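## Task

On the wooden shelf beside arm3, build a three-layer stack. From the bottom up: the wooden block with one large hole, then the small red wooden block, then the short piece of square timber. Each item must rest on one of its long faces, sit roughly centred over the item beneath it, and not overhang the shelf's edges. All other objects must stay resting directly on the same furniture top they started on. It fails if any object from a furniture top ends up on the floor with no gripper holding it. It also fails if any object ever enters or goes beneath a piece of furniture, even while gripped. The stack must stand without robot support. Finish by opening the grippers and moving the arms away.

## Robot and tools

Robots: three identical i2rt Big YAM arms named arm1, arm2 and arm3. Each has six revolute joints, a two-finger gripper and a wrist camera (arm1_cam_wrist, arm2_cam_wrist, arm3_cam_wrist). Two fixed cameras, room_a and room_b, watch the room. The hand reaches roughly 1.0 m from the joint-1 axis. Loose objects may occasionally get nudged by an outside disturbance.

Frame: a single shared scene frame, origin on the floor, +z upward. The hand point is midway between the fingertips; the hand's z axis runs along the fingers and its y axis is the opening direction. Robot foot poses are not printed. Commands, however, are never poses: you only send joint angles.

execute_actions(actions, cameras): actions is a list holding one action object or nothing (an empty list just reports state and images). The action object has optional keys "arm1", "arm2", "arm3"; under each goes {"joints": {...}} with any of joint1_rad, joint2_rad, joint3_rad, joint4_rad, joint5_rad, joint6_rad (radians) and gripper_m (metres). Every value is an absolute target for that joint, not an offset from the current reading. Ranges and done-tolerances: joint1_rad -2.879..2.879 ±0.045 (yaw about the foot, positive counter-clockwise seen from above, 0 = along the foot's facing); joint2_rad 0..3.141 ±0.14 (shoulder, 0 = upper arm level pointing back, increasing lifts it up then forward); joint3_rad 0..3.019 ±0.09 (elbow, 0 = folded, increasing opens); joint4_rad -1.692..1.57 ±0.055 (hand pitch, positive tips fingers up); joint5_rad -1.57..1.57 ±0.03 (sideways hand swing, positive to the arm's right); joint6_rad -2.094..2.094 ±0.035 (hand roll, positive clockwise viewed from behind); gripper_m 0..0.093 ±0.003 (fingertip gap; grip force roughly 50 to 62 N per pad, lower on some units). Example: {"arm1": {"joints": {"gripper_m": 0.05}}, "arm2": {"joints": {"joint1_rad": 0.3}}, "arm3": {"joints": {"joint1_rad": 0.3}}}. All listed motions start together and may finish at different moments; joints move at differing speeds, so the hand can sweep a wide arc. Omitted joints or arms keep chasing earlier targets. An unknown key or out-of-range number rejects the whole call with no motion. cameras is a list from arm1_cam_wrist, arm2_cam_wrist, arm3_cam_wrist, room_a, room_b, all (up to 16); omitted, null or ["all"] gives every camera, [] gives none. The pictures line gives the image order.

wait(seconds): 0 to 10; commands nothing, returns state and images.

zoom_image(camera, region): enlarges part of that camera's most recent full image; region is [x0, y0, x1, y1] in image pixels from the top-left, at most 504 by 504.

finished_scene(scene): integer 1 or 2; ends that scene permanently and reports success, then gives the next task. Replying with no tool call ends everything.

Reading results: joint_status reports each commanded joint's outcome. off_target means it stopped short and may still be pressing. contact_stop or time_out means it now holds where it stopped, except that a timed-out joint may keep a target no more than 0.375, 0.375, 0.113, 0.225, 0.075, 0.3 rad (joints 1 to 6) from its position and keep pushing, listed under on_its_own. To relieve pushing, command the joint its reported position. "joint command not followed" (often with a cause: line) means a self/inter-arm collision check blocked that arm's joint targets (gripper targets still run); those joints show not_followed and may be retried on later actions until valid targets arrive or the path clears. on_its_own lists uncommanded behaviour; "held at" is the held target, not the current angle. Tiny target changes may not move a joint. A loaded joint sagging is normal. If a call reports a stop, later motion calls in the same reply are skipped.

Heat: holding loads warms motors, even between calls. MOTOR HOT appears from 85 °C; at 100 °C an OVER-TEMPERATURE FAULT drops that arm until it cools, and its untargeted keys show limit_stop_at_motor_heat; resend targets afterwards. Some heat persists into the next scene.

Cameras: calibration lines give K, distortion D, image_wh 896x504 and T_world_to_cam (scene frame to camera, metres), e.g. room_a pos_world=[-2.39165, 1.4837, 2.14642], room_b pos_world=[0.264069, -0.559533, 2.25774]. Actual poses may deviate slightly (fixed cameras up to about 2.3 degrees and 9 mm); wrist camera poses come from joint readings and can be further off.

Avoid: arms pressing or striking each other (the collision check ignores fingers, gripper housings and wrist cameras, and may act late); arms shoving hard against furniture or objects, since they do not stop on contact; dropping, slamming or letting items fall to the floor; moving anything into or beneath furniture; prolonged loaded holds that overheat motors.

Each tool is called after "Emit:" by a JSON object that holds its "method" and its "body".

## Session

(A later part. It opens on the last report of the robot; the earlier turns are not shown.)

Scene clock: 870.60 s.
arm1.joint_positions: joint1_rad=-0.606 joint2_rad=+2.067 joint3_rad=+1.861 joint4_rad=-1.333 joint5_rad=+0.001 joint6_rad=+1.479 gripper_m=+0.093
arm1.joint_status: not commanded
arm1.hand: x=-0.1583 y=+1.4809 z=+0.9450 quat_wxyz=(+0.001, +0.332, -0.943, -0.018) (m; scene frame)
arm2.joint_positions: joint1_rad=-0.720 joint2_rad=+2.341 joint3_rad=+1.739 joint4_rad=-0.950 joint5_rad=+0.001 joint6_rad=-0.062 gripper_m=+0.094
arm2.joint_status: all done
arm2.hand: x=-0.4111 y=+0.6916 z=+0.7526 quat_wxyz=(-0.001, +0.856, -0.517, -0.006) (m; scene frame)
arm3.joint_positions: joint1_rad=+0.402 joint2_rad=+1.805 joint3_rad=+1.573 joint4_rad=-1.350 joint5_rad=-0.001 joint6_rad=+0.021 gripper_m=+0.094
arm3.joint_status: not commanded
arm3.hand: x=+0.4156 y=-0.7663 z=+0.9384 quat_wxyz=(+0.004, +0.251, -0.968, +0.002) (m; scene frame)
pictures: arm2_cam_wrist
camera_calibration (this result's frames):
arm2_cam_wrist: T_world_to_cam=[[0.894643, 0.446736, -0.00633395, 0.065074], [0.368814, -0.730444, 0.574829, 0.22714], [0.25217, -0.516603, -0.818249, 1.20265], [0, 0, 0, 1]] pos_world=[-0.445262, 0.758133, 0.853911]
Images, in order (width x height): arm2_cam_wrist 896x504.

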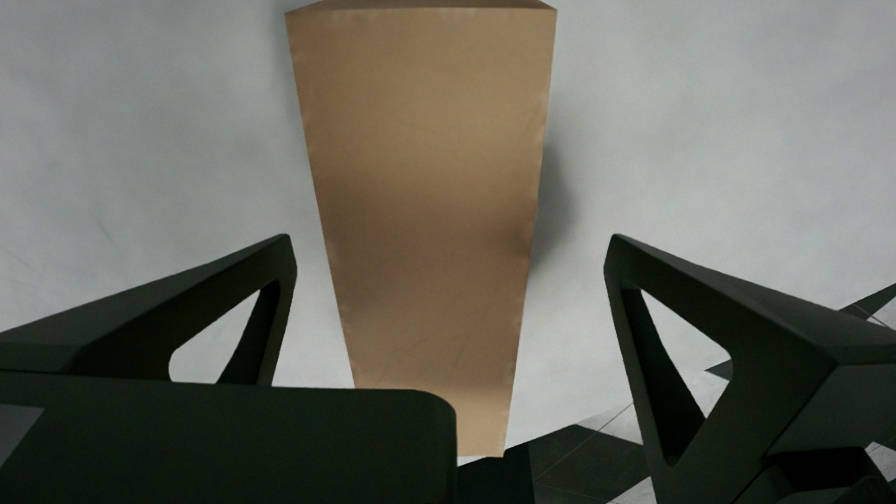

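Emit:
{"method": "execute_actions", "body": {"actions": [{"arm2":{"joints":{"gripper_m":0.03}}}], "cameras": ["arm2_cam_wrist"]}}

Scene clock: 879.23 s.
arm1.joint_positions: joint1_rad=-0.606 joint2_rad=+2.067 joint3_rad=+1.861 joint4_rad=-1.333 joint5_rad=+0.001 joint6_rad=+1.479 gripper_m=+0.093
arm1.joint_status: not commanded
arm1.hand: x=-0.1583 y=+1.4809 z=+0.9450 quat_wxyz=(+0.001, +0.332, -0.943, -0.018) (m; scene frame)
arm2.joint_positions: joint1_rad=-0.720 joint2_rad=+2.341 joint3_rad=+1.739 joint4_rad=-0.950 joint5_rad=+0.000 joint6_rad=-0.063 gripper_m=+0.045
arm2.joint_status: gripper_m off_target (ended at +0.045, target +0.030)
arm2.hand: x=-0.4111 y=+0.6916 z=+0.7526 quat_wxyz=(-0.001, +0.856, -0.517, -0.006) (m; scene frame)
arm3.joint_positions: joint1_rad=+0.402 joint2_rad=+1.805 joint3_rad=+1.573 joint4_rad=-1.350 joint5_rad=-0.001 joint6_rad=+0.021 gripper_m=+0.094
arm3.joint_status: not commanded
arm3.hand: x=+0.4156 y=-0.7663 z=+0.9384 quat_wxyz=(+0.004, +0.251, -0.968, +0.002) (m; scene frame)
pictures: arm2_cam_wrist
camera_calibration (this result's frames):
arm2_cam_wrist: T_world_to_cam=[[0.894298, 0.447422, -0.00670627, 0.0648039], [0.369571, -0.730075, 0.574811, 0.227212], [0.252287, -0.516531, -0.818259, 1.20265], [0, 0, 0, 1]] pos_world=[-0.445338, 0.758095, 0.853913]
Images, in order (width x height): arm2_cam_wrist 896x504.

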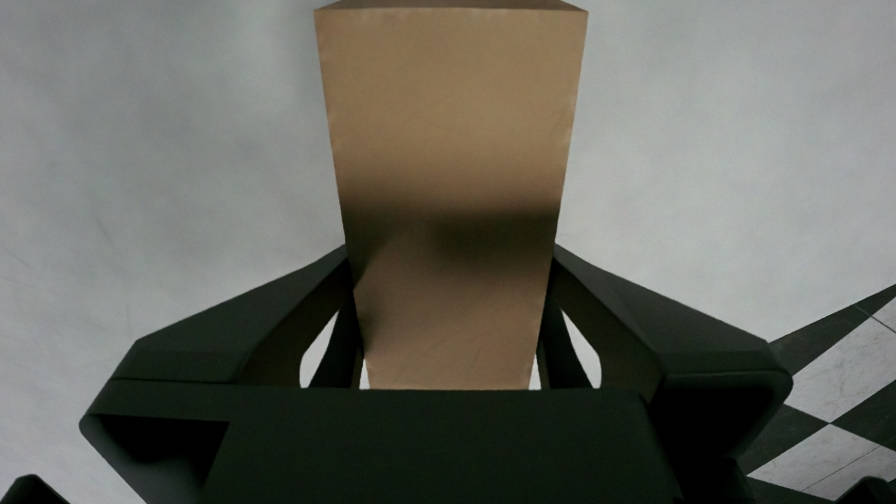

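Emit:
{"method": "execute_actions", "body": {"actions": [{"arm2":{"joints":{"joint2_rad":2.04,"joint4_rad":-1.29}}}], "cameras": ["arm2_cam_wrist"]}}

Emit:
{"method": "execute_actions", "body": {"actions": [{"arm2":{"joints":{"joint1_rad":2.04,"joint2_rad":1.86,"joint3_rad":1.485,"joint4_rad":-1.175,"joint6_rad":-0.07}}}], "cameras": ["arm2_cam_wrist","room_b"]}}

Scene clock: 906.57 s.
arm1.joint_positions: joint1_rad=-0.606 joint2_rad=+2.067 joint3_rad=+1.861 joint4_rad=-1.333 joint5_rad=+0.001 joint6_rad=+1.479 gripper_m=+0.093
arm1.joint_status: not commanded
arm1.hand: x=-0.1583 y=+1.4809 z=+0.9450 quat_wxyz=(+0.001, +0.332, -0.943, -0.018) (m; scene frame)
arm2.joint_positions: joint1_rad=-0.720 joint2_rad=+2.050 joint3_rad=+1.726 joint4_rad=-1.281 joint5_rad=+0.000 joint6_rad=-0.063 gripper_m=+0.045
arm2.joint_status: all done
arm2.hand: x=-0.3929 y=+0.6535 z=+0.9279 quat_wxyz=(+0.014, +0.856, -0.517, +0.016) (m; scene frame)
arm3.joint_positions: joint1_rad=+0.402 joint2_rad=+1.805 joint3_rad=+1.573 joint4_rad=-1.350 joint5_rad=-0.001 joint6_rad=+0.021 gripper_m=+0.094
arm3.joint_status: not commanded
arm3.hand: x=+0.4156 y=-0.7663 z=+0.9384 quat_wxyz=(+0.004, +0.251, -0.968, +0.002) (m; scene frame)
pictures: arm2_cam_wrist
camera_calibration (this result's frames):
arm2_cam_wrist: T_world_to_cam=[[0.894325, 0.447328, -0.0089751, 0.0688918], [0.356775, -0.700895, 0.617622, 0.0281345], [0.269989, -0.555557, -0.786424, 1.32473], [0, 0, 0, 1]] pos_world=[-0.429312, 0.724864, 1.02504]
Images, in order (width x height): arm2_cam_wrist 896x504.

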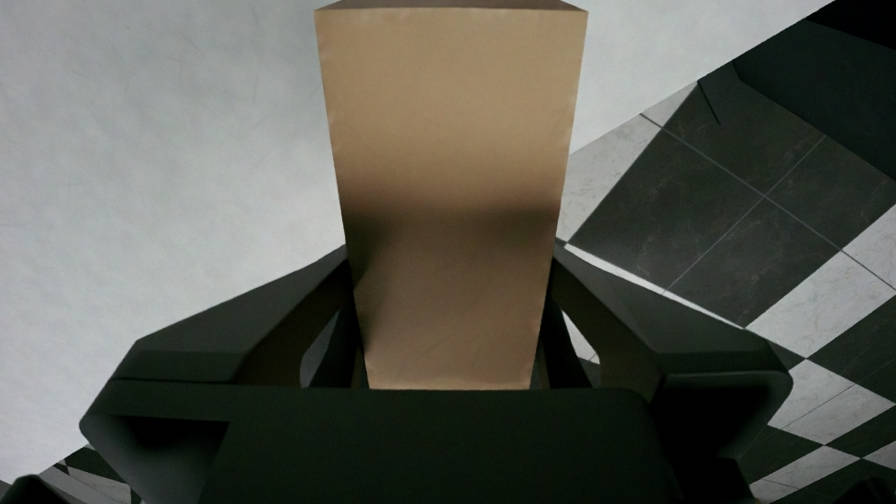

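Scene clock: 909.03 s.
arm1.joint_positions: joint1_rad=-0.606 joint2_rad=+2.067 joint3_rad=+1.861 joint4_rad=-1.333 joint5_rad=+0.001 joint6_rad=+1.479 gripper_m=+0.093
arm1.joint_status: not commanded
arm1.hand: x=-0.1583 y=+1.4809 z=+0.9450 quat_wxyz=(+0.001, +0.332, -0.943, -0.018) (m; scene frame)
arm2.joint_positions: joint1_rad=+2.050 joint2_rad=+1.873 joint3_rad=+1.487 joint4_rad=-1.173 joint5_rad=-0.002 joint6_rad=-0.063 gripper_m=+0.045
arm2.joint_status: all done
arm2.hand: x=-0.1167 y=-0.4587 z=+0.9516 quat_wxyz=(+0.007, +0.667, +0.745, -0.008) (m; scene frame)
arm3.joint_positions: joint1_rad=+0.402 joint2_rad=+1.805 joint3_rad=+1.573 joint4_rad=-1.350 joint5_rad=-0.001 joint6_rad=+0.021 gripper_m=+0.094
arm3.joint_status: not commanded
arm3.hand: x=+0.4156 y=-0.7663 z=+0.9384 quat_wxyz=(+0.004, +0.251, -0.968, +0.002) (m; scene frame)
pictures: arm2_cam_wrist, room_b
camera_calibration (this result's frames):
arm2_cam_wrist: T_world_to_cam=[[-0.995818, -0.0913599, 0.000575846, -0.157141], [-0.0749015, 0.819999, 0.567443, -0.169615], [-0.0523137, 0.565027, -0.823413, 1.16247], [0, 0, 0, 1]] pos_world=[-0.108375, -0.532098, 1.05353]
Images, in order (width x height): arm2_cam_wrist 896x504, room_b 896x504.

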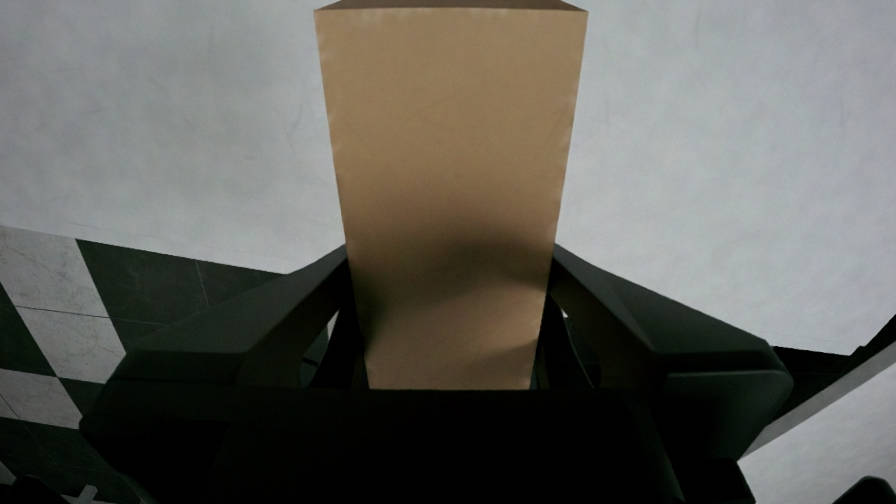

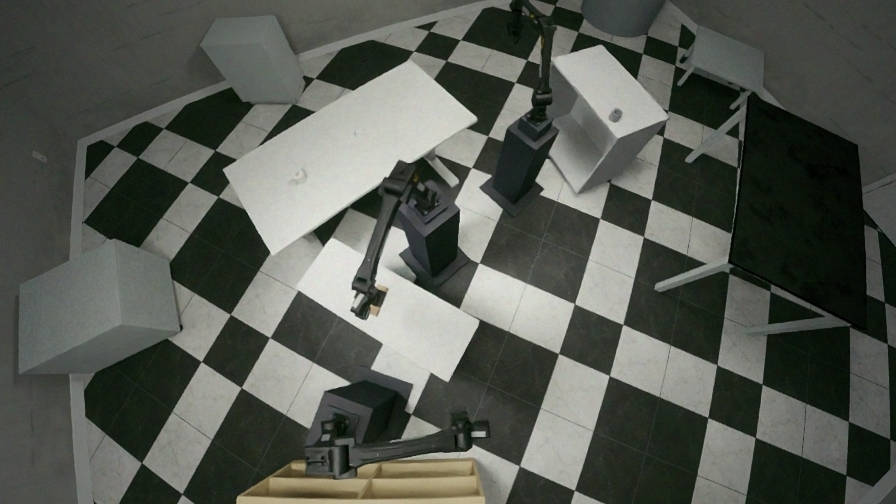

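Emit:
{"method": "execute_actions", "body": {"actions": [{"arm2":{"joints":{"joint2_rad":2.036,"joint3_rad":1.365,"joint4_rad":-0.872}}}], "cameras": ["arm2_cam_wrist","room_a"]}}

Scene clock: 918.30 s.
arm1.joint_positions: joint1_rad=-0.606 joint2_rad=+2.067 joint3_rad=+1.861 joint4_rad=-1.333 joint5_rad=+0.001 joint6_rad=+1.479 gripper_m=+0.093
arm1.joint_status: not commanded
arm1.hand: x=-0.1583 y=+1.4809 z=+0.9450 quat_wxyz=(+0.001, +0.332, -0.943, -0.018) (m; scene frame)
arm2.joint_positions: joint1_rad=+2.050 joint2_rad=+2.060 joint3_rad=+1.351 joint4_rad=-0.882 joint5_rad=-0.002 joint6_rad=-0.063 gripper_m=+0.045
arm2.joint_status: all done
arm2.hand: x=-0.1176 y=-0.4485 z=+0.8075 quat_wxyz=(-0.004, +0.667, +0.745, +0.004) (m; scene frame)
arm3.joint_positions: joint1_rad=+0.402 joint2_rad=+1.805 joint3_rad=+1.573 joint4_rad=-1.350 joint5_rad=-0.001 joint6_rad=+0.021 gripper_m=+0.094
arm3.joint_status: not commanded
arm3.hand: x=+0.4156 y=-0.7663 z=+0.9384 quat_wxyz=(+0.004, +0.251, -0.968, +0.002) (m; scene frame)
pictures: arm2_cam_wrist, room_a
camera_calibration (this result's frames):
arm2_cam_wrist: T_world_to_cam=[[-0.995827, -0.0912563, -0.000786797, -0.155929], [-0.0739106, 0.801427, 0.593509, -0.125525], [-0.0535309, 0.59109, -0.804827, 1.03453], [0, 0, 0, 1]] pos_world=[-0.109177, -0.525131, 0.906995]
Images, in order (width x height): arm2_cam_wrist 896x504, room_a 896x504.

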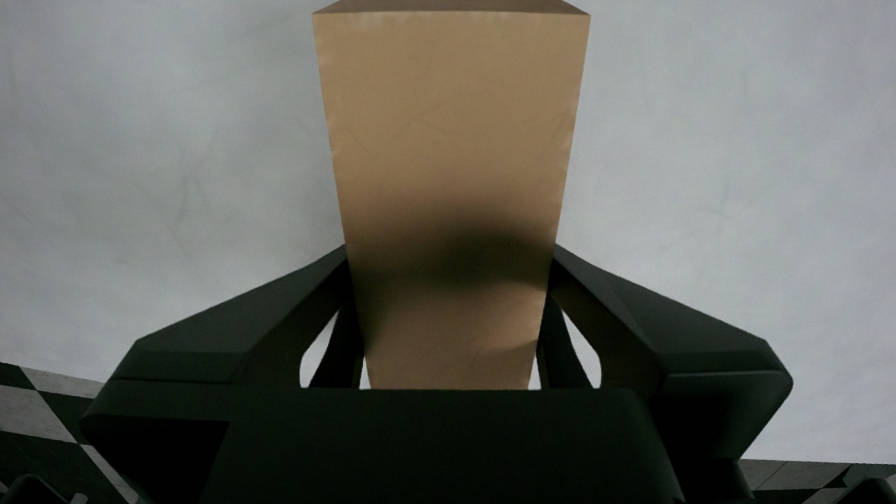

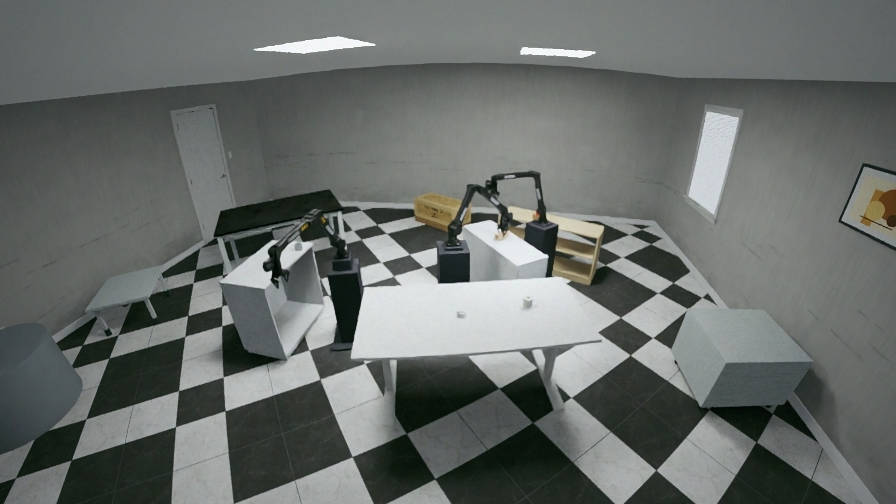

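Emit:
{"method": "execute_actions", "body": {"actions": [{"arm2":{"joints":{"joint2_rad":2.115,"joint4_rad":-0.815}}}], "cameras": ["arm2_cam_wrist","room_a"]}}

Scene clock: 926.47 s.
arm1.joint_positions: joint1_rad=-0.606 joint2_rad=+2.067 joint3_rad=+1.861 joint4_rad=-1.333 joint5_rad=+0.001 joint6_rad=+1.479 gripper_m=+0.093
arm1.joint_status: not commanded
arm1.hand: x=-0.1583 y=+1.4809 z=+0.9450 quat_wxyz=(+0.001, +0.332, -0.943, -0.018) (m; scene frame)
arm2.joint_positions: joint1_rad=+2.050 joint2_rad=+2.090 joint3_rad=+1.351 joint4_rad=-0.825 joint5_rad=-0.002 joint6_rad=-0.063 gripper_m=+0.045
arm2.joint_status: all done
arm2.hand: x=-0.1174 y=-0.4567 z=+0.7915 quat_wxyz=(+0.005, +0.667, +0.745, -0.006) (m; scene frame)
arm3.joint_positions: joint1_rad=+0.402 joint2_rad=+1.805 joint3_rad=+1.573 joint4_rad=-1.350 joint5_rad=-0.001 joint6_rad=+0.021 gripper_m=+0.094
arm3.joint_status: not commanded
arm3.hand: x=+0.4156 y=-0.7663 z=+0.9384 quat_wxyz=(+0.004, +0.251, -0.968, +0.002) (m; scene frame)
pictures: arm2_cam_wrist, room_a
camera_calibration (this result's frames):
arm2_cam_wrist: T_world_to_cam=[[-0.99582, -0.0913399, 0.000729604, -0.157643], [-0.0745165, 0.816973, 0.571842, -0.0852689], [-0.052828, 0.569397, -0.820364, 1.02898], [0, 0, 0, 1]] pos_world=[-0.108979, -0.530633, 0.893011]
Images, in order (width x height): arm2_cam_wrist 896x504, room_a 896x504.

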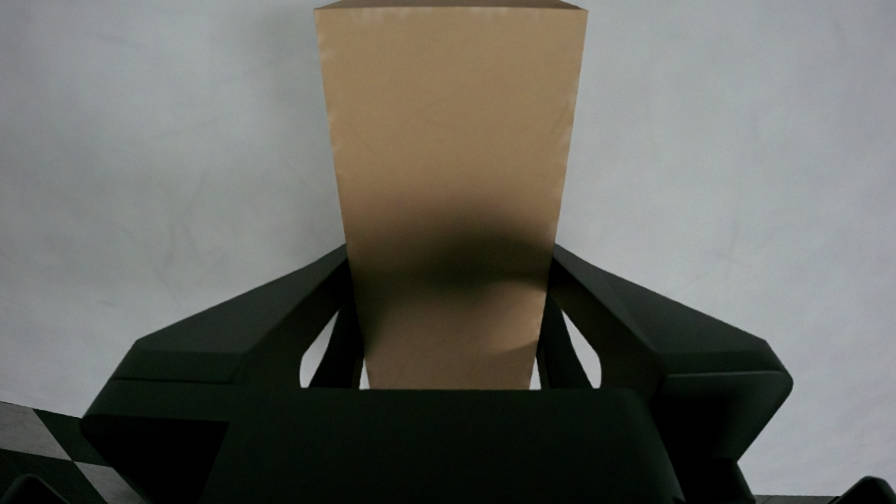

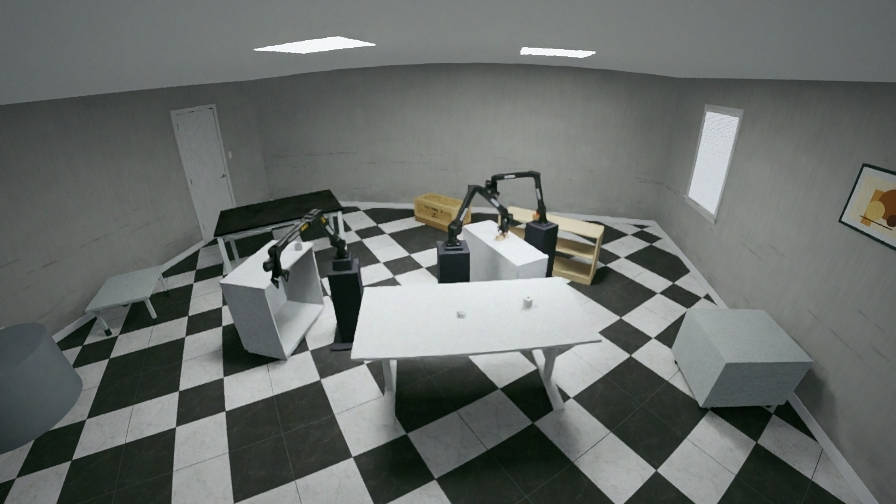

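Emit:
{"method": "execute_actions", "body": {"actions": [{"arm2":{"joints":{"joint2_rad":2.145,"joint4_rad":-0.80}}}], "cameras": ["arm2_cam_wrist"]}}

Scene clock: 937.73 s.
arm1.joint_positions: joint1_rad=-0.606 joint2_rad=+2.067 joint3_rad=+1.861 joint4_rad=-1.333 joint5_rad=+0.001 joint6_rad=+1.479 gripper_m=+0.093
arm1.joint_status: not commanded
arm1.hand: x=-0.1583 y=+1.4809 z=+0.9450 quat_wxyz=(+0.001, +0.332, -0.943, -0.018) (m; scene frame)
arm2.joint_positions: joint1_rad=+2.050 joint2_rad=+2.090 joint3_rad=+1.351 joint4_rad=-0.824 joint5_rad=-0.002 joint6_rad=-0.063 gripper_m=+0.045
arm2.joint_status: all done
arm2.hand: x=-0.1173 y=-0.4569 z=+0.7915 quat_wxyz=(+0.005, +0.667, +0.745, -0.006) (m; scene frame)
arm3.joint_positions: joint1_rad=+0.402 joint2_rad=+1.805 joint3_rad=+1.573 joint4_rad=-1.350 joint5_rad=-0.001 joint6_rad=+0.021 gripper_m=+0.094
arm3.joint_status: not commanded
arm3.hand: x=+0.4156 y=-0.7663 z=+0.9384 quat_wxyz=(+0.004, +0.251, -0.968, +0.002) (m; scene frame)
pictures: arm2_cam_wrist
camera_calibration (this result's frames):
arm2_cam_wrist: T_world_to_cam=[[-0.995819, -0.0913426, 0.000778304, -0.157695], [-0.0745514, 0.817626, 0.570903, -0.0840038], [-0.0527841, 0.568458, -0.821017, 1.02923], [0, 0, 0, 1]] pos_world=[-0.108971, -0.530798, 0.8931]
Images, in order (width x height): arm2_cam_wrist 896x504.

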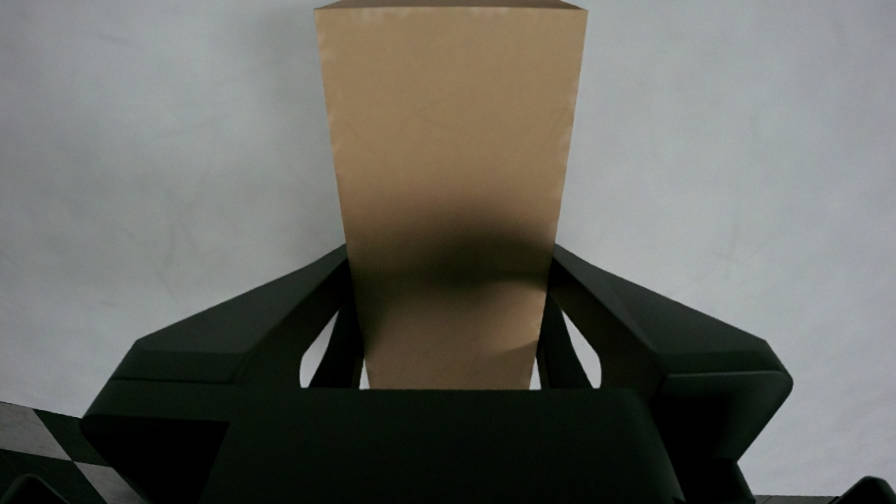

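Emit:
{"method": "execute_actions", "body": {"actions": [{"arm2":{"joints":{"joint2_rad":2.09,"joint4_rad":-0.824,"gripper_m":0.093}}}], "cameras": ["arm2_cam_wrist"]}}

Scene clock: 943.20 s.
arm1.joint_positions: joint1_rad=-0.606 joint2_rad=+2.067 joint3_rad=+1.861 joint4_rad=-1.333 joint5_rad=+0.001 joint6_rad=+1.479 gripper_m=+0.093
arm1.joint_status: not commanded
arm1.hand: x=-0.1583 y=+1.4809 z=+0.9450 quat_wxyz=(+0.001, +0.332, -0.943, -0.018) (m; scene frame)
arm2.joint_positions: joint1_rad=+2.049 joint2_rad=+2.092 joint3_rad=+1.351 joint4_rad=-0.824 joint5_rad=-0.002 joint6_rad=-0.063 gripper_m=+0.093
arm2.joint_status: all done
arm2.hand: x=-0.1176 y=-0.4565 z=+0.7907 quat_wxyz=(+0.005, +0.667, +0.745, -0.006) (m; scene frame)
arm3.joint_positions: joint1_rad=+0.402 joint2_rad=+1.805 joint3_rad=+1.573 joint4_rad=-1.350 joint5_rad=-0.001 joint6_rad=+0.021 gripper_m=+0.094
arm3.joint_status: not commanded
arm3.hand: x=+0.4156 y=-0.7663 z=+0.9384 quat_wxyz=(+0.004, +0.251, -0.968, +0.002) (m; scene frame)
pictures: arm2_cam_wrist
camera_calibration (this result's frames):
arm2_cam_wrist: T_world_to_cam=[[-0.99582, -0.091338, 0.000699424, -0.157825], [-0.0744919, 0.816537, 0.572466, -0.0856051], [-0.052859, 0.570021, -0.819928, 1.02817], [0, 0, 0, 1]] pos_world=[-0.109194, -0.530597, 0.892145]
Images, in order (width x height): arm2_cam_wrist 896x504.

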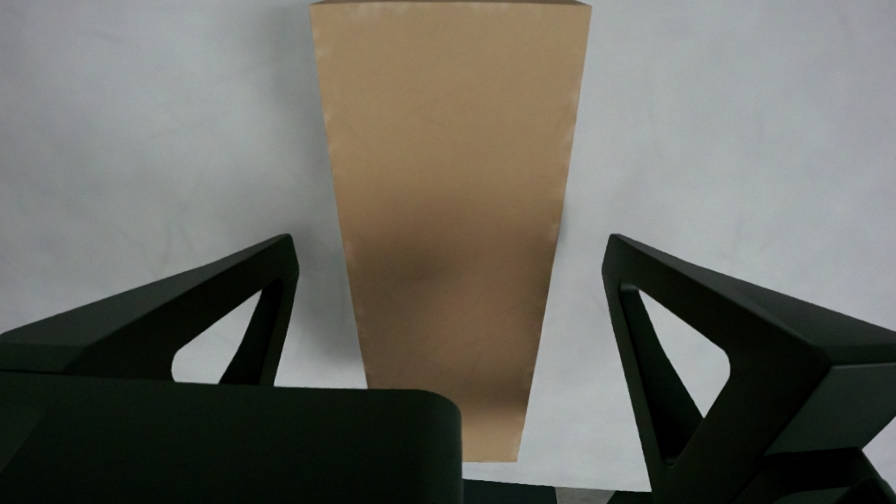

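Emit:
{"method": "execute_actions", "body": {"actions": [{"arm2":{"joints":{"joint2_rad":1.8,"joint4_rad":-1.12}},"arm3":{"joints":{"joint2_rad":1.905,"joint3_rad":1.70,"joint4_rad":-1.29,"joint6_rad":-0.01}}}], "cameras": ["room_b"]}}

Emit:
{"method": "execute_actions", "body": {"actions": [{"arm2":{"joints":{"joint1_rad":0.4}},"arm3":{"joints":{"joint1_rad":1.55}}}], "cameras": ["room_b","arm3_cam_wrist"]}}

Scene clock: 963.33 s.
arm1.joint_positions: joint1_rad=-0.606 joint2_rad=+2.067 joint3_rad=+1.861 joint4_rad=-1.333 joint5_rad=+0.001 joint6_rad=+1.479 gripper_m=+0.093
arm1.joint_status: not commanded
arm1.hand: x=-0.1583 y=+1.4809 z=+0.9450 quat_wxyz=(+0.001, +0.332, -0.943, -0.018) (m; scene frame)
arm2.joint_positions: joint1_rad=+2.049 joint2_rad=+1.797 joint3_rad=+1.351 joint4_rad=-1.111 joint5_rad=-0.002 joint6_rad=-0.063 gripper_m=+0.093
arm2.joint_status: all done
arm2.hand: x=-0.1187 y=-0.4236 z=+0.9428 quat_wxyz=(+0.007, +0.667, +0.745, -0.009) (m; scene frame)
arm3.joint_positions: joint1_rad=+0.402 joint2_rad=+1.920 joint3_rad=+1.652 joint4_rad=-1.301 joint5_rad=-0.001 joint6_rad=+0.001 gripper_m=+0.094
arm3.joint_status: all done
arm3.hand: x=+0.4498 y=-0.7465 z=+0.9055 quat_wxyz=(-0.003, +0.261, -0.965, +0.001) (m; scene frame)
pictures: room_b
Images, in order (width x height): room_b 896x504.

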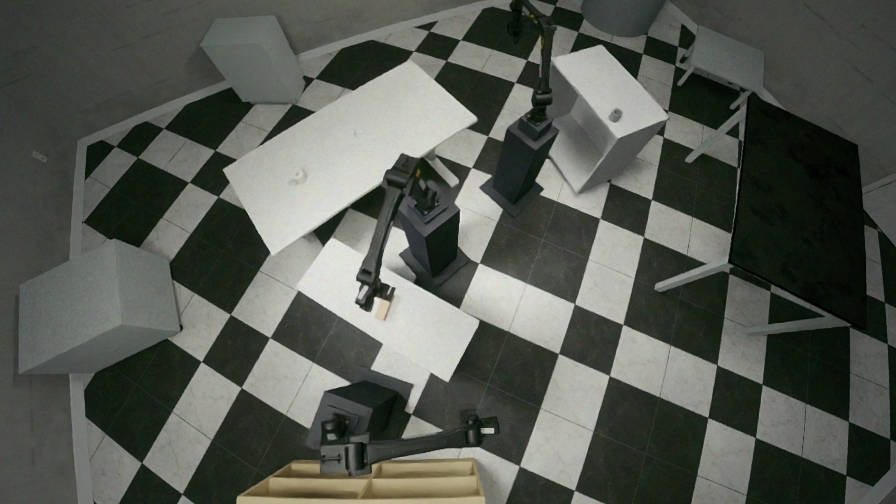

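Scene clock: 965.20 s.
arm1.joint_positions: joint1_rad=-0.606 joint2_rad=+2.067 joint3_rad=+1.861 joint4_rad=-1.333 joint5_rad=+0.001 joint6_rad=+1.479 gripper_m=+0.093
arm1.joint_status: not commanded
arm1.hand: x=-0.1583 y=+1.4809 z=+0.9450 quat_wxyz=(+0.001, +0.332, -0.943, -0.018) (m; scene frame)
arm2.joint_positions: joint1_rad=+0.392 joint2_rad=+1.797 joint3_rad=+1.351 joint4_rad=-1.111 joint5_rad=+0.001 joint6_rad=-0.063 gripper_m=+0.093
arm2.joint_status: all done
arm2.hand: x=-0.6643 y=+0.1168 z=+0.9394 quat_wxyz=(+0.003, +1.000, +0.013, -0.008) (m; scene frame)
arm3.joint_positions: joint1_rad=+1.560 joint2_rad=+1.920 joint3_rad=+1.652 joint4_rad=-1.294 joint5_rad=-0.001 joint6_rad=-0.001 gripper_m=+0.094
arm3.joint_status: all done
arm3.hand: x=-0.1222 y=-0.4591 z=+0.9020 quat_wxyz=(-0.003, +0.747, -0.665, -0.001) (m; scene frame)
pictures: arm3_cam_wrist, room_b
camera_calibration (this result's frames):
arm3_cam_wrist: T_world_to_cam=[[0.991985, 0.126115, -0.00773803, 0.184019], [0.106365, -0.80044, 0.589901, -0.884137], [0.0682018, -0.585996, -0.807439, 0.596276], [0, 0, 0, 1]] pos_world=[-0.12917, -0.381491, 1.00443]
Images, in order (width x height): arm3_cam_wrist 896x504, room_b 896x504.

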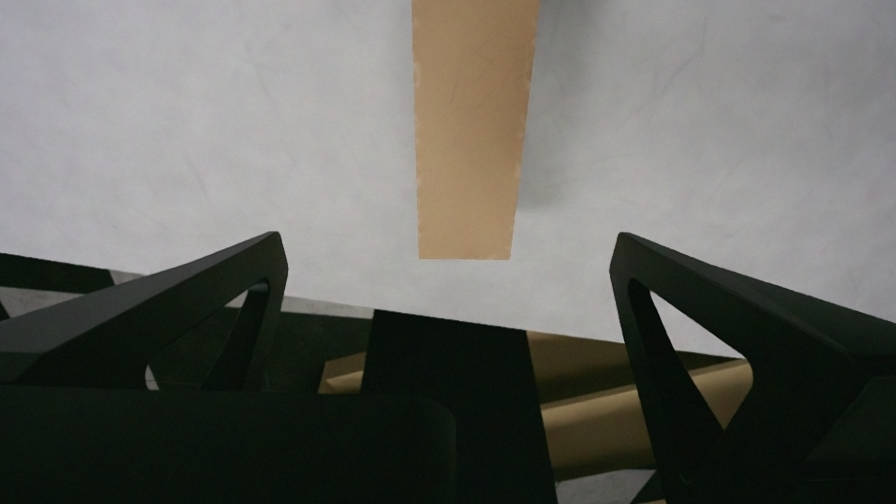

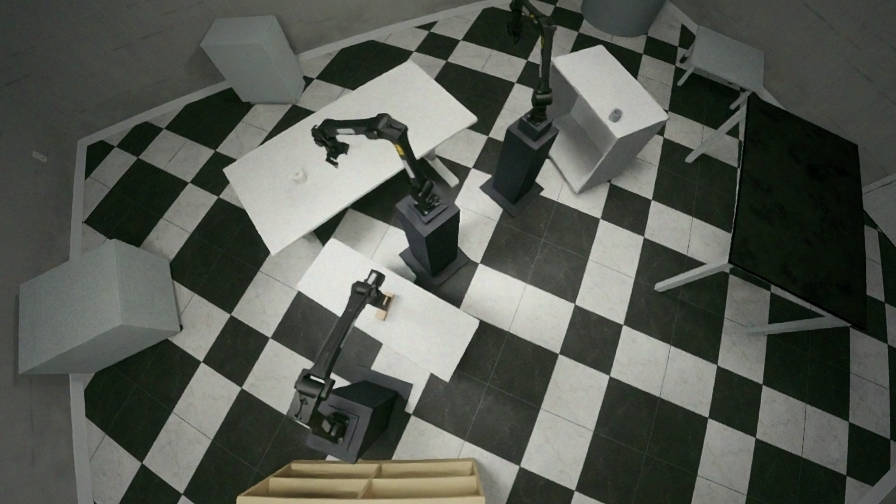

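Emit:
{"method": "zoom_image", "body": {"camera": "arm3_cam_wrist", "region": [380, 0, 580, 280]}}

Region (380, 0, 580, 280) of arm3_cam_wrist's 896x504 image, scaled by 1.800, with more detail than that image has; it fills the left 360 columns of this view, and the rest is white.

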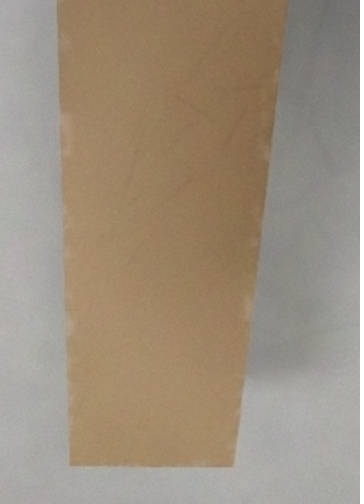

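Emit:
{"method": "execute_actions", "body": {"actions": [{"arm3":{"joints":{"joint1_rad":1.535,"joint2_rad":1.965,"joint3_rad":1.64,"joint4_rad":-1.187}}}], "cameras": ["arm3_cam_wrist"]}}

Scene clock: 995.73 s.
arm1.joint_positions: joint1_rad=-0.606 joint2_rad=+2.067 joint3_rad=+1.861 joint4_rad=-1.333 joint5_rad=+0.001 joint6_rad=+1.479 gripper_m=+0.093
arm1.joint_status: not commanded
arm1.hand: x=-0.1583 y=+1.4809 z=+0.9450 quat_wxyz=(+0.001, +0.332, -0.943, -0.018) (m; scene frame)
arm2.joint_positions: joint1_rad=+0.392 joint2_rad=+1.797 joint3_rad=+1.351 joint4_rad=-1.111 joint5_rad=+0.001 joint6_rad=-0.063 gripper_m=+0.093
arm2.joint_status: not commanded
arm2.hand: x=-0.6643 y=+0.1168 z=+0.9394 quat_wxyz=(+0.003, +1.000, +0.013, -0.008) (m; scene frame)
arm3.joint_positions: joint1_rad=+1.544 joint2_rad=+1.975 joint3_rad=+1.631 joint4_rad=-1.202 joint5_rad=-0.001 joint6_rad=-0.001 gripper_m=+0.094
arm3.joint_status: all done
arm3.hand: x=-0.1135 y=-0.4452 z=+0.8630 quat_wxyz=(-0.009, +0.742, -0.671, -0.007) (m; scene frame)
pictures: arm3_cam_wrist
camera_calibration (this result's frames):
arm3_cam_wrist: T_world_to_cam=[[0.993943, 0.109641, -0.00754168, 0.16606], [0.0938442, -0.811018, 0.577445, -0.846255], [0.0571952, -0.574655, -0.816395, 0.583855], [0, 0, 0, 1]] pos_world=[-0.119031, -0.36902, 0.966574]
Images, in order (width x height): arm3_cam_wrist 896x504.

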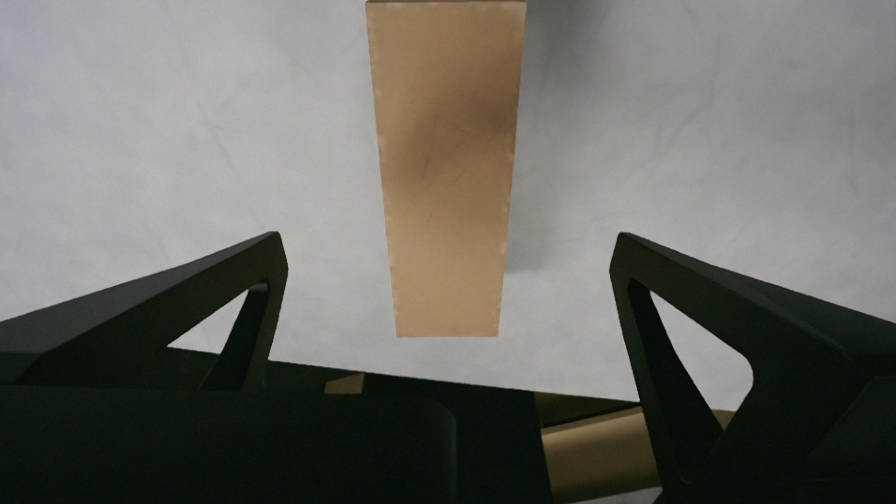

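Emit:
{"method": "execute_actions", "body": {"actions": [{"arm3":{"joints":{"joint2_rad":2.033,"joint3_rad":1.553,"joint4_rad":-1.055}}}], "cameras": ["arm3_cam_wrist"]}}

Scene clock: 1019.43 s.
arm1.joint_positions: joint1_rad=-0.606 joint2_rad=+2.067 joint3_rad=+1.861 joint4_rad=-1.333 joint5_rad=+0.001 joint6_rad=+1.479 gripper_m=+0.093
arm1.joint_status: not commanded
arm1.hand: x=-0.1583 y=+1.4809 z=+0.9450 quat_wxyz=(+0.001, +0.332, -0.943, -0.018) (m; scene frame)
arm2.joint_positions: joint1_rad=+0.392 joint2_rad=+1.797 joint3_rad=+1.351 joint4_rad=-1.111 joint5_rad=+0.001 joint6_rad=-0.063 gripper_m=+0.093
arm2.joint_status: not commanded
arm2.hand: x=-0.6643 y=+0.1168 z=+0.9394 quat_wxyz=(+0.003, +1.000, +0.013, -0.008) (m; scene frame)
arm3.joint_positions: joint1_rad=+1.544 joint2_rad=+2.055 joint3_rad=+1.539 joint4_rad=-1.070 joint5_rad=-0.001 joint6_rad=-0.001 gripper_m=+0.094
arm3.joint_status: all done
arm3.hand: x=-0.1119 y=-0.4573 z=+0.7854 quat_wxyz=(+0.005, +0.742, -0.671, +0.008) (m; scene frame)
pictures: arm3_cam_wrist
camera_calibration (this result's frames):
arm3_cam_wrist: T_world_to_cam=[[0.993994, 0.109142, -0.00794884, 0.16531], [0.0913761, -0.787839, 0.609065, -0.825909], [0.060212, -0.606134, -0.79308, 0.481088], [0, 0, 0, 1]] pos_world=[-0.117817, -0.377122, 0.885888]
Images, in order (width x height): arm3_cam_wrist 896x504.

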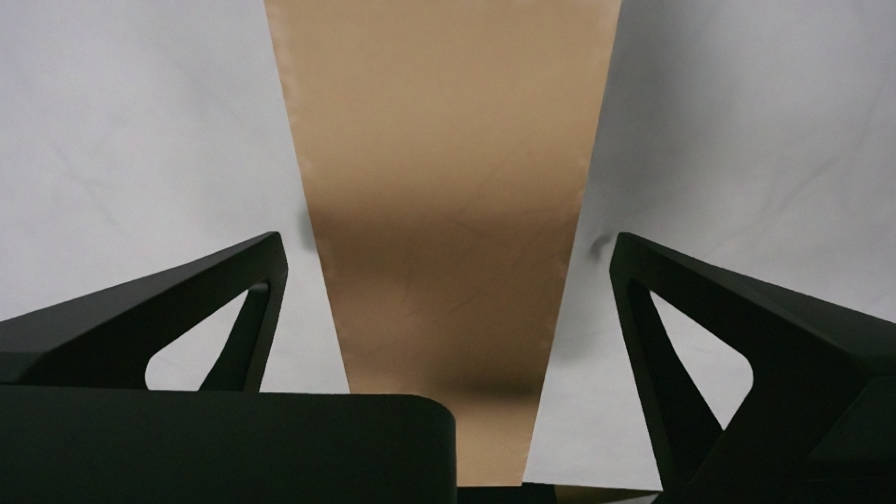

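Emit:
{"method": "execute_actions", "body": {"actions": [{"arm3":{"joints":{"gripper_m":0.03}}}], "cameras": ["arm3_cam_wrist"]}}

Scene clock: 1031.73 s.
arm1.joint_positions: joint1_rad=-0.606 joint2_rad=+2.067 joint3_rad=+1.861 joint4_rad=-1.333 joint5_rad=+0.001 joint6_rad=+1.479 gripper_m=+0.093
arm1.joint_status: not commanded
arm1.hand: x=-0.1583 y=+1.4809 z=+0.9450 quat_wxyz=(+0.001, +0.332, -0.943, -0.018) (m; scene frame)
arm2.joint_positions: joint1_rad=+0.392 joint2_rad=+1.797 joint3_rad=+1.351 joint4_rad=-1.111 joint5_rad=+0.001 joint6_rad=-0.063 gripper_m=+0.093
arm2.joint_status: not commanded
arm2.hand: x=-0.6643 y=+0.1168 z=+0.9394 quat_wxyz=(+0.003, +1.000, +0.013, -0.008) (m; scene frame)
arm3.joint_positions: joint1_rad=+1.544 joint2_rad=+2.055 joint3_rad=+1.539 joint4_rad=-1.069 joint5_rad=-0.001 joint6_rad=-0.001 gripper_m=+0.045
arm3.joint_status: gripper_m off_target (ended at +0.045, target +0.030)
arm3.hand: x=-0.1118 y=-0.4571 z=+0.7854 quat_wxyz=(+0.004, +0.742, -0.671, +0.008) (m; scene frame)
pictures: arm3_cam_wrist
camera_calibration (this result's frames):
arm3_cam_wrist: T_world_to_cam=[[0.993954, 0.109537, -0.0075662, 0.165119], [0.0915038, -0.788287, 0.608466, -0.825479], [0.0606854, -0.60548, -0.793544, 0.481915], [0, 0, 0, 1]] pos_world=[-0.117831, -0.377011, 0.885946]
Images, in order (width x height): arm3_cam_wrist 896x504.

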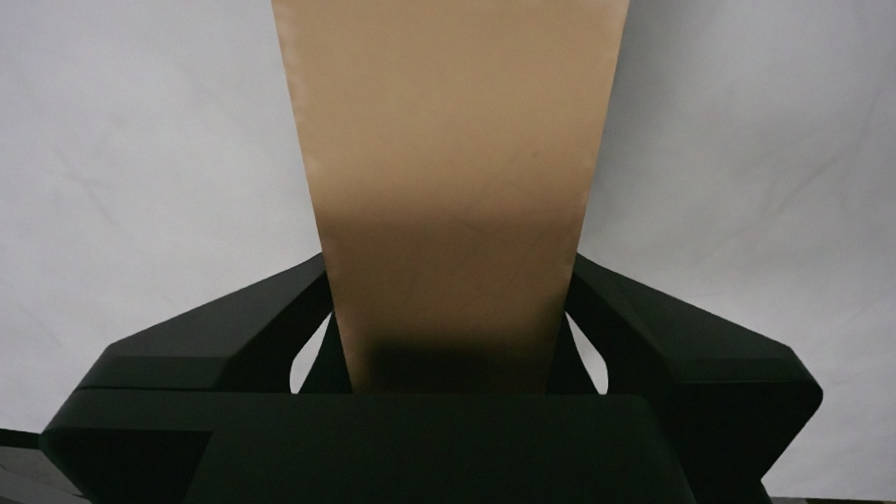

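Emit:
{"method": "execute_actions", "body": {"actions": [{"arm3":{"joints":{"joint2_rad":1.82,"joint3_rad":1.62,"joint4_rad":-1.355}}}], "cameras": ["arm3_cam_wrist"]}}

Emit:
{"method": "execute_actions", "body": {"actions": [{"arm3":{"joints":{"joint1_rad":-0.825,"joint6_rad":0.062}}}], "cameras": ["arm3_cam_wrist","room_a","room_b"]}}

Scene clock: 1058.87 s.
arm1.joint_positions: joint1_rad=-0.606 joint2_rad=+2.067 joint3_rad=+1.861 joint4_rad=-1.333 joint5_rad=+0.001 joint6_rad=+1.479 gripper_m=+0.093
arm1.joint_status: not commanded
arm1.hand: x=-0.1583 y=+1.4809 z=+0.9450 quat_wxyz=(+0.001, +0.332, -0.943, -0.018) (m; scene frame)
arm2.joint_positions: joint1_rad=+0.392 joint2_rad=+1.797 joint3_rad=+1.351 joint4_rad=-1.111 joint5_rad=+0.001 joint6_rad=-0.063 gripper_m=+0.093
arm2.joint_status: not commanded
arm2.hand: x=-0.6643 y=+0.1168 z=+0.9394 quat_wxyz=(+0.003, +1.000, +0.013, -0.008) (m; scene frame)
arm3.joint_positions: joint1_rad=+1.544 joint2_rad=+1.833 joint3_rad=+1.583 joint4_rad=-1.342 joint5_rad=-0.001 joint6_rad=-0.001 gripper_m=+0.045
arm3.joint_status: all done
arm3.hand: x=-0.1090 y=-0.4931 z=+0.9246 quat_wxyz=(+0.006, +0.742, -0.671, +0.010) (m; scene frame)
pictures: arm3_cam_wrist
camera_calibration (this result's frames):
arm3_cam_wrist: T_world_to_cam=[[0.993962, 0.109456, -0.00763408, 0.167276], [0.0910855, -0.784347, 0.613599, -0.941708], [0.0611743, -0.61059, -0.789581, 0.564246], [0, 0, 0, 1]] pos_world=[-0.115007, -0.412412, 1.02463]
Images, in order (width x height): arm3_cam_wrist 896x504.

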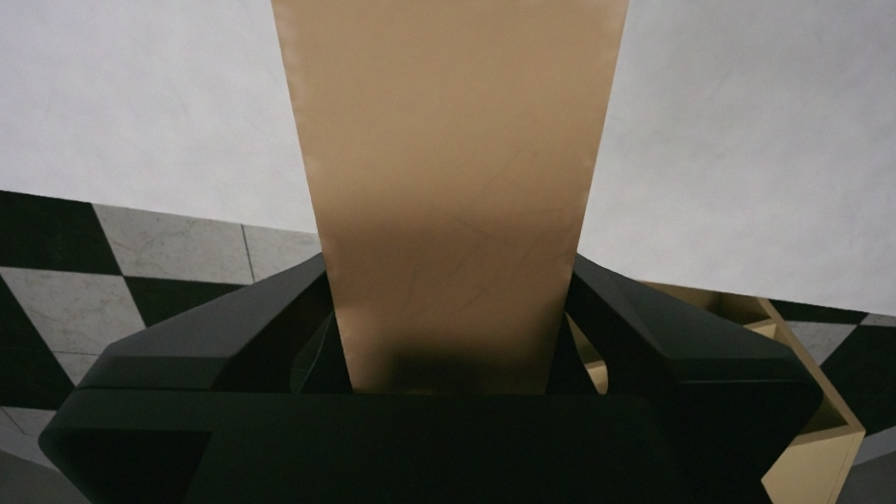

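Scene clock: 1061.20 s.
arm1.joint_positions: joint1_rad=-0.606 joint2_rad=+2.067 joint3_rad=+1.861 joint4_rad=-1.333 joint5_rad=+0.001 joint6_rad=+1.479 gripper_m=+0.093
arm1.joint_status: not commanded
arm1.hand: x=-0.1583 y=+1.4809 z=+0.9450 quat_wxyz=(+0.001, +0.332, -0.943, -0.018) (m; scene frame)
arm2.joint_positions: joint1_rad=+0.392 joint2_rad=+1.797 joint3_rad=+1.351 joint4_rad=-1.111 joint5_rad=+0.001 joint6_rad=-0.063 gripper_m=+0.093
arm2.joint_status: not commanded
arm2.hand: x=-0.6643 y=+0.1168 z=+0.9394 quat_wxyz=(+0.003, +1.000, +0.013, -0.008) (m; scene frame)
arm3.joint_positions: joint1_rad=-0.836 joint2_rad=+1.841 joint3_rad=+1.583 joint4_rad=-1.342 joint5_rad=+0.001 joint6_rad=+0.052 gripper_m=+0.045
arm3.joint_status: all done
arm3.hand: x=+0.3625 y=-1.3997 z=+0.9240 quat_wxyz=(+0.012, -0.372, -0.928, -0.004) (m; scene frame)
pictures: arm3_cam_wrist, room_a, room_b
camera_calibration (this result's frames):
arm3_cam_wrist: T_world_to_cam=[[-0.683437, -0.729923, -0.0112827, -0.765581], [-0.580512, 0.534041, 0.614659, 0.392501], [-0.442628, 0.426631, -0.788712, 1.61505], [0, 0, 0, 1]] pos_world=[0.419492, -1.45746, 1.02392]
Images, in order (width x height): arm3_cam_wrist 896x504, room_a 896x504, room_b 896x504.

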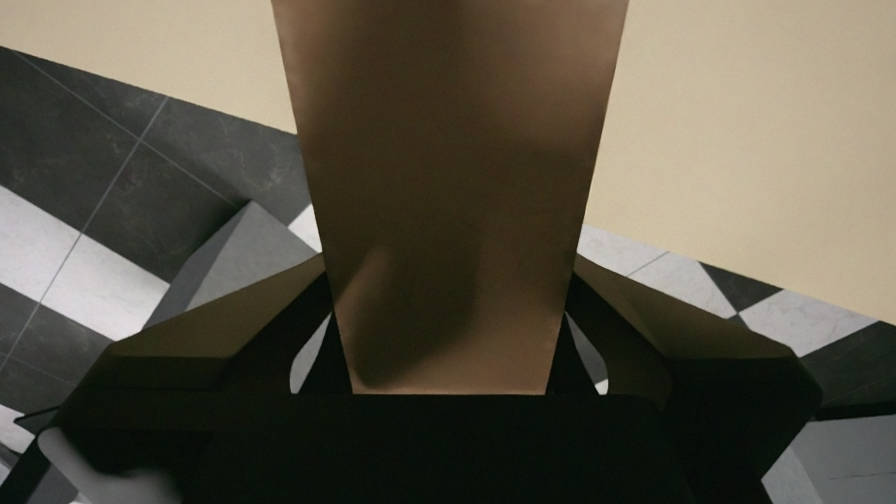

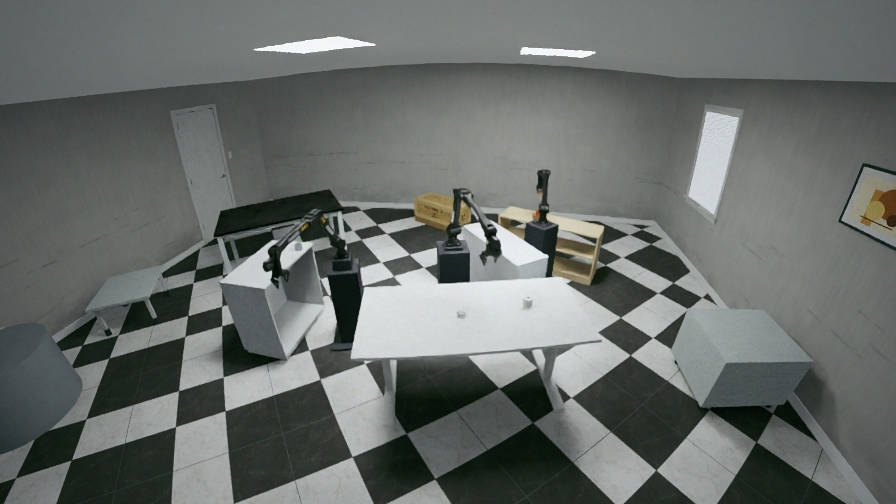

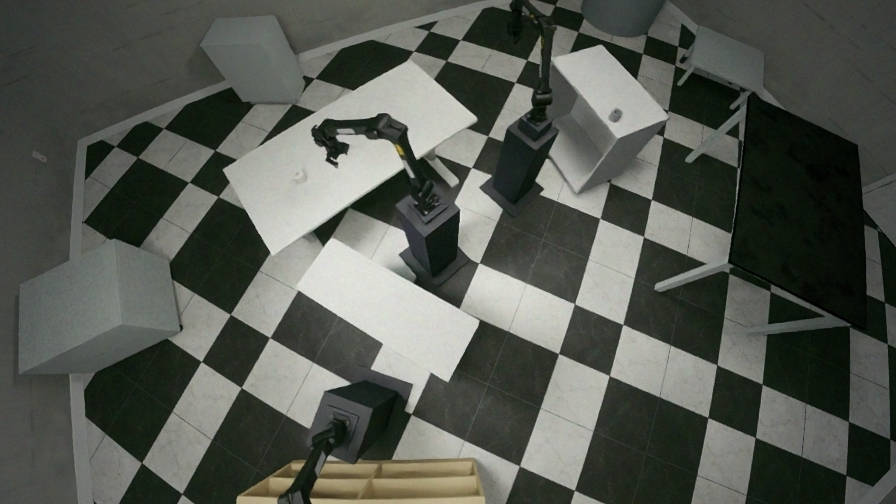

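Emit:
{"method": "zoom_image", "body": {"camera": "room_a", "region": [495, 165, 605, 245]}}

Region (495, 165, 605, 245) of room_a's 896x504 image, scaled by 4.582, with more detail than that image has; it fills the top 367 rows of this view, and the rest is white.

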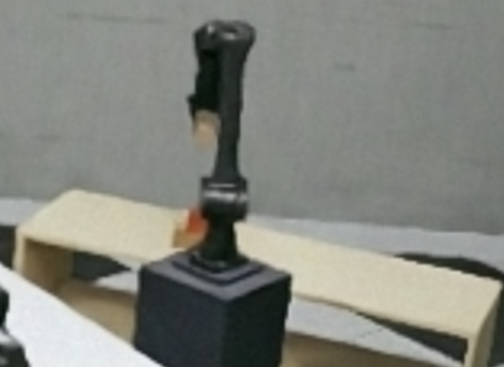

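Emit:
{"method": "execute_actions", "body": {"actions": [{"arm3":{"joints":{"joint2_rad":1.93,"joint3_rad":1.402,"joint4_rad":-1.012}}}], "cameras": ["arm3_cam_wrist","room_a"]}}

Scene clock: 1072.33 s.
arm1.joint_positions: joint1_rad=-0.606 joint2_rad=+2.067 joint3_rad=+1.861 joint4_rad=-1.333 joint5_rad=+0.001 joint6_rad=+1.479 gripper_m=+0.093
arm1.joint_status: not commanded
arm1.hand: x=-0.1583 y=+1.4809 z=+0.9450 quat_wxyz=(+0.001, +0.332, -0.943, -0.018) (m; scene frame)
arm2.joint_positions: joint1_rad=+0.392 joint2_rad=+1.797 joint3_rad=+1.351 joint4_rad=-1.111 joint5_rad=+0.001 joint6_rad=-0.063 gripper_m=+0.093
arm2.joint_status: not commanded
arm2.hand: x=-0.6643 y=+0.1168 z=+0.9394 quat_wxyz=(+0.003, +1.000, +0.013, -0.008) (m; scene frame)
arm3.joint_positions: joint1_rad=-0.836 joint2_rad=+1.960 joint3_rad=+1.372 joint4_rad=-1.026 joint5_rad=+0.001 joint6_rad=+0.052 gripper_m=+0.045
arm3.joint_status: all done
arm3.hand: x=+0.3519 y=-1.3902 z=+0.7875 quat_wxyz=(+0.018, -0.372, -0.928, -0.007) (m; scene frame)
pictures: arm3_cam_wrist, room_a
camera_calibration (this result's frames):
arm3_cam_wrist: T_world_to_cam=[[-0.683526, -0.729847, -0.0107039, -0.767754], [-0.574247, 0.528633, 0.62513, 0.4472], [-0.450591, 0.433439, -0.780447, 1.50438], [0, 0, 0, 1]] pos_world=[0.409881, -1.4488, 0.88631]
Images, in order (width x height): arm3_cam_wrist 896x504, room_a 896x504.

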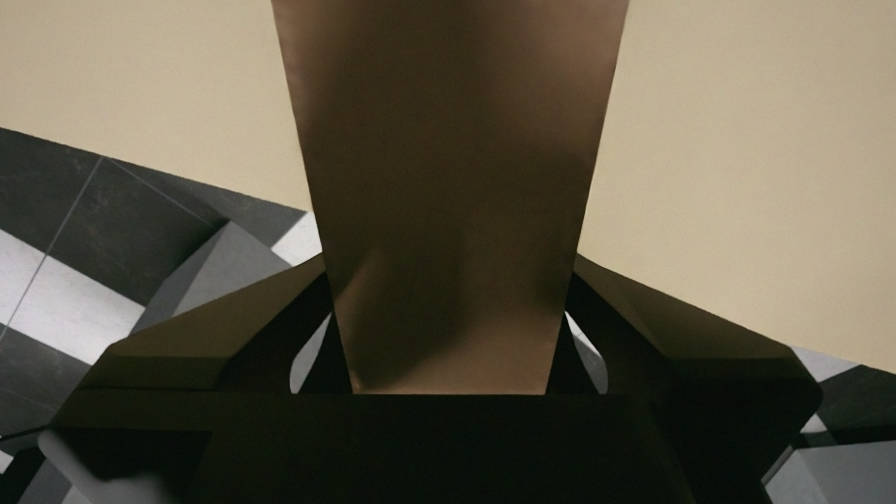

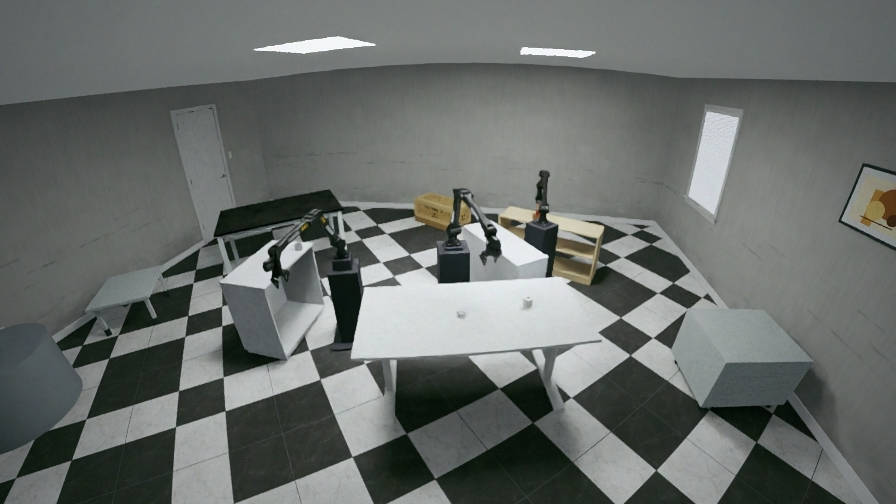

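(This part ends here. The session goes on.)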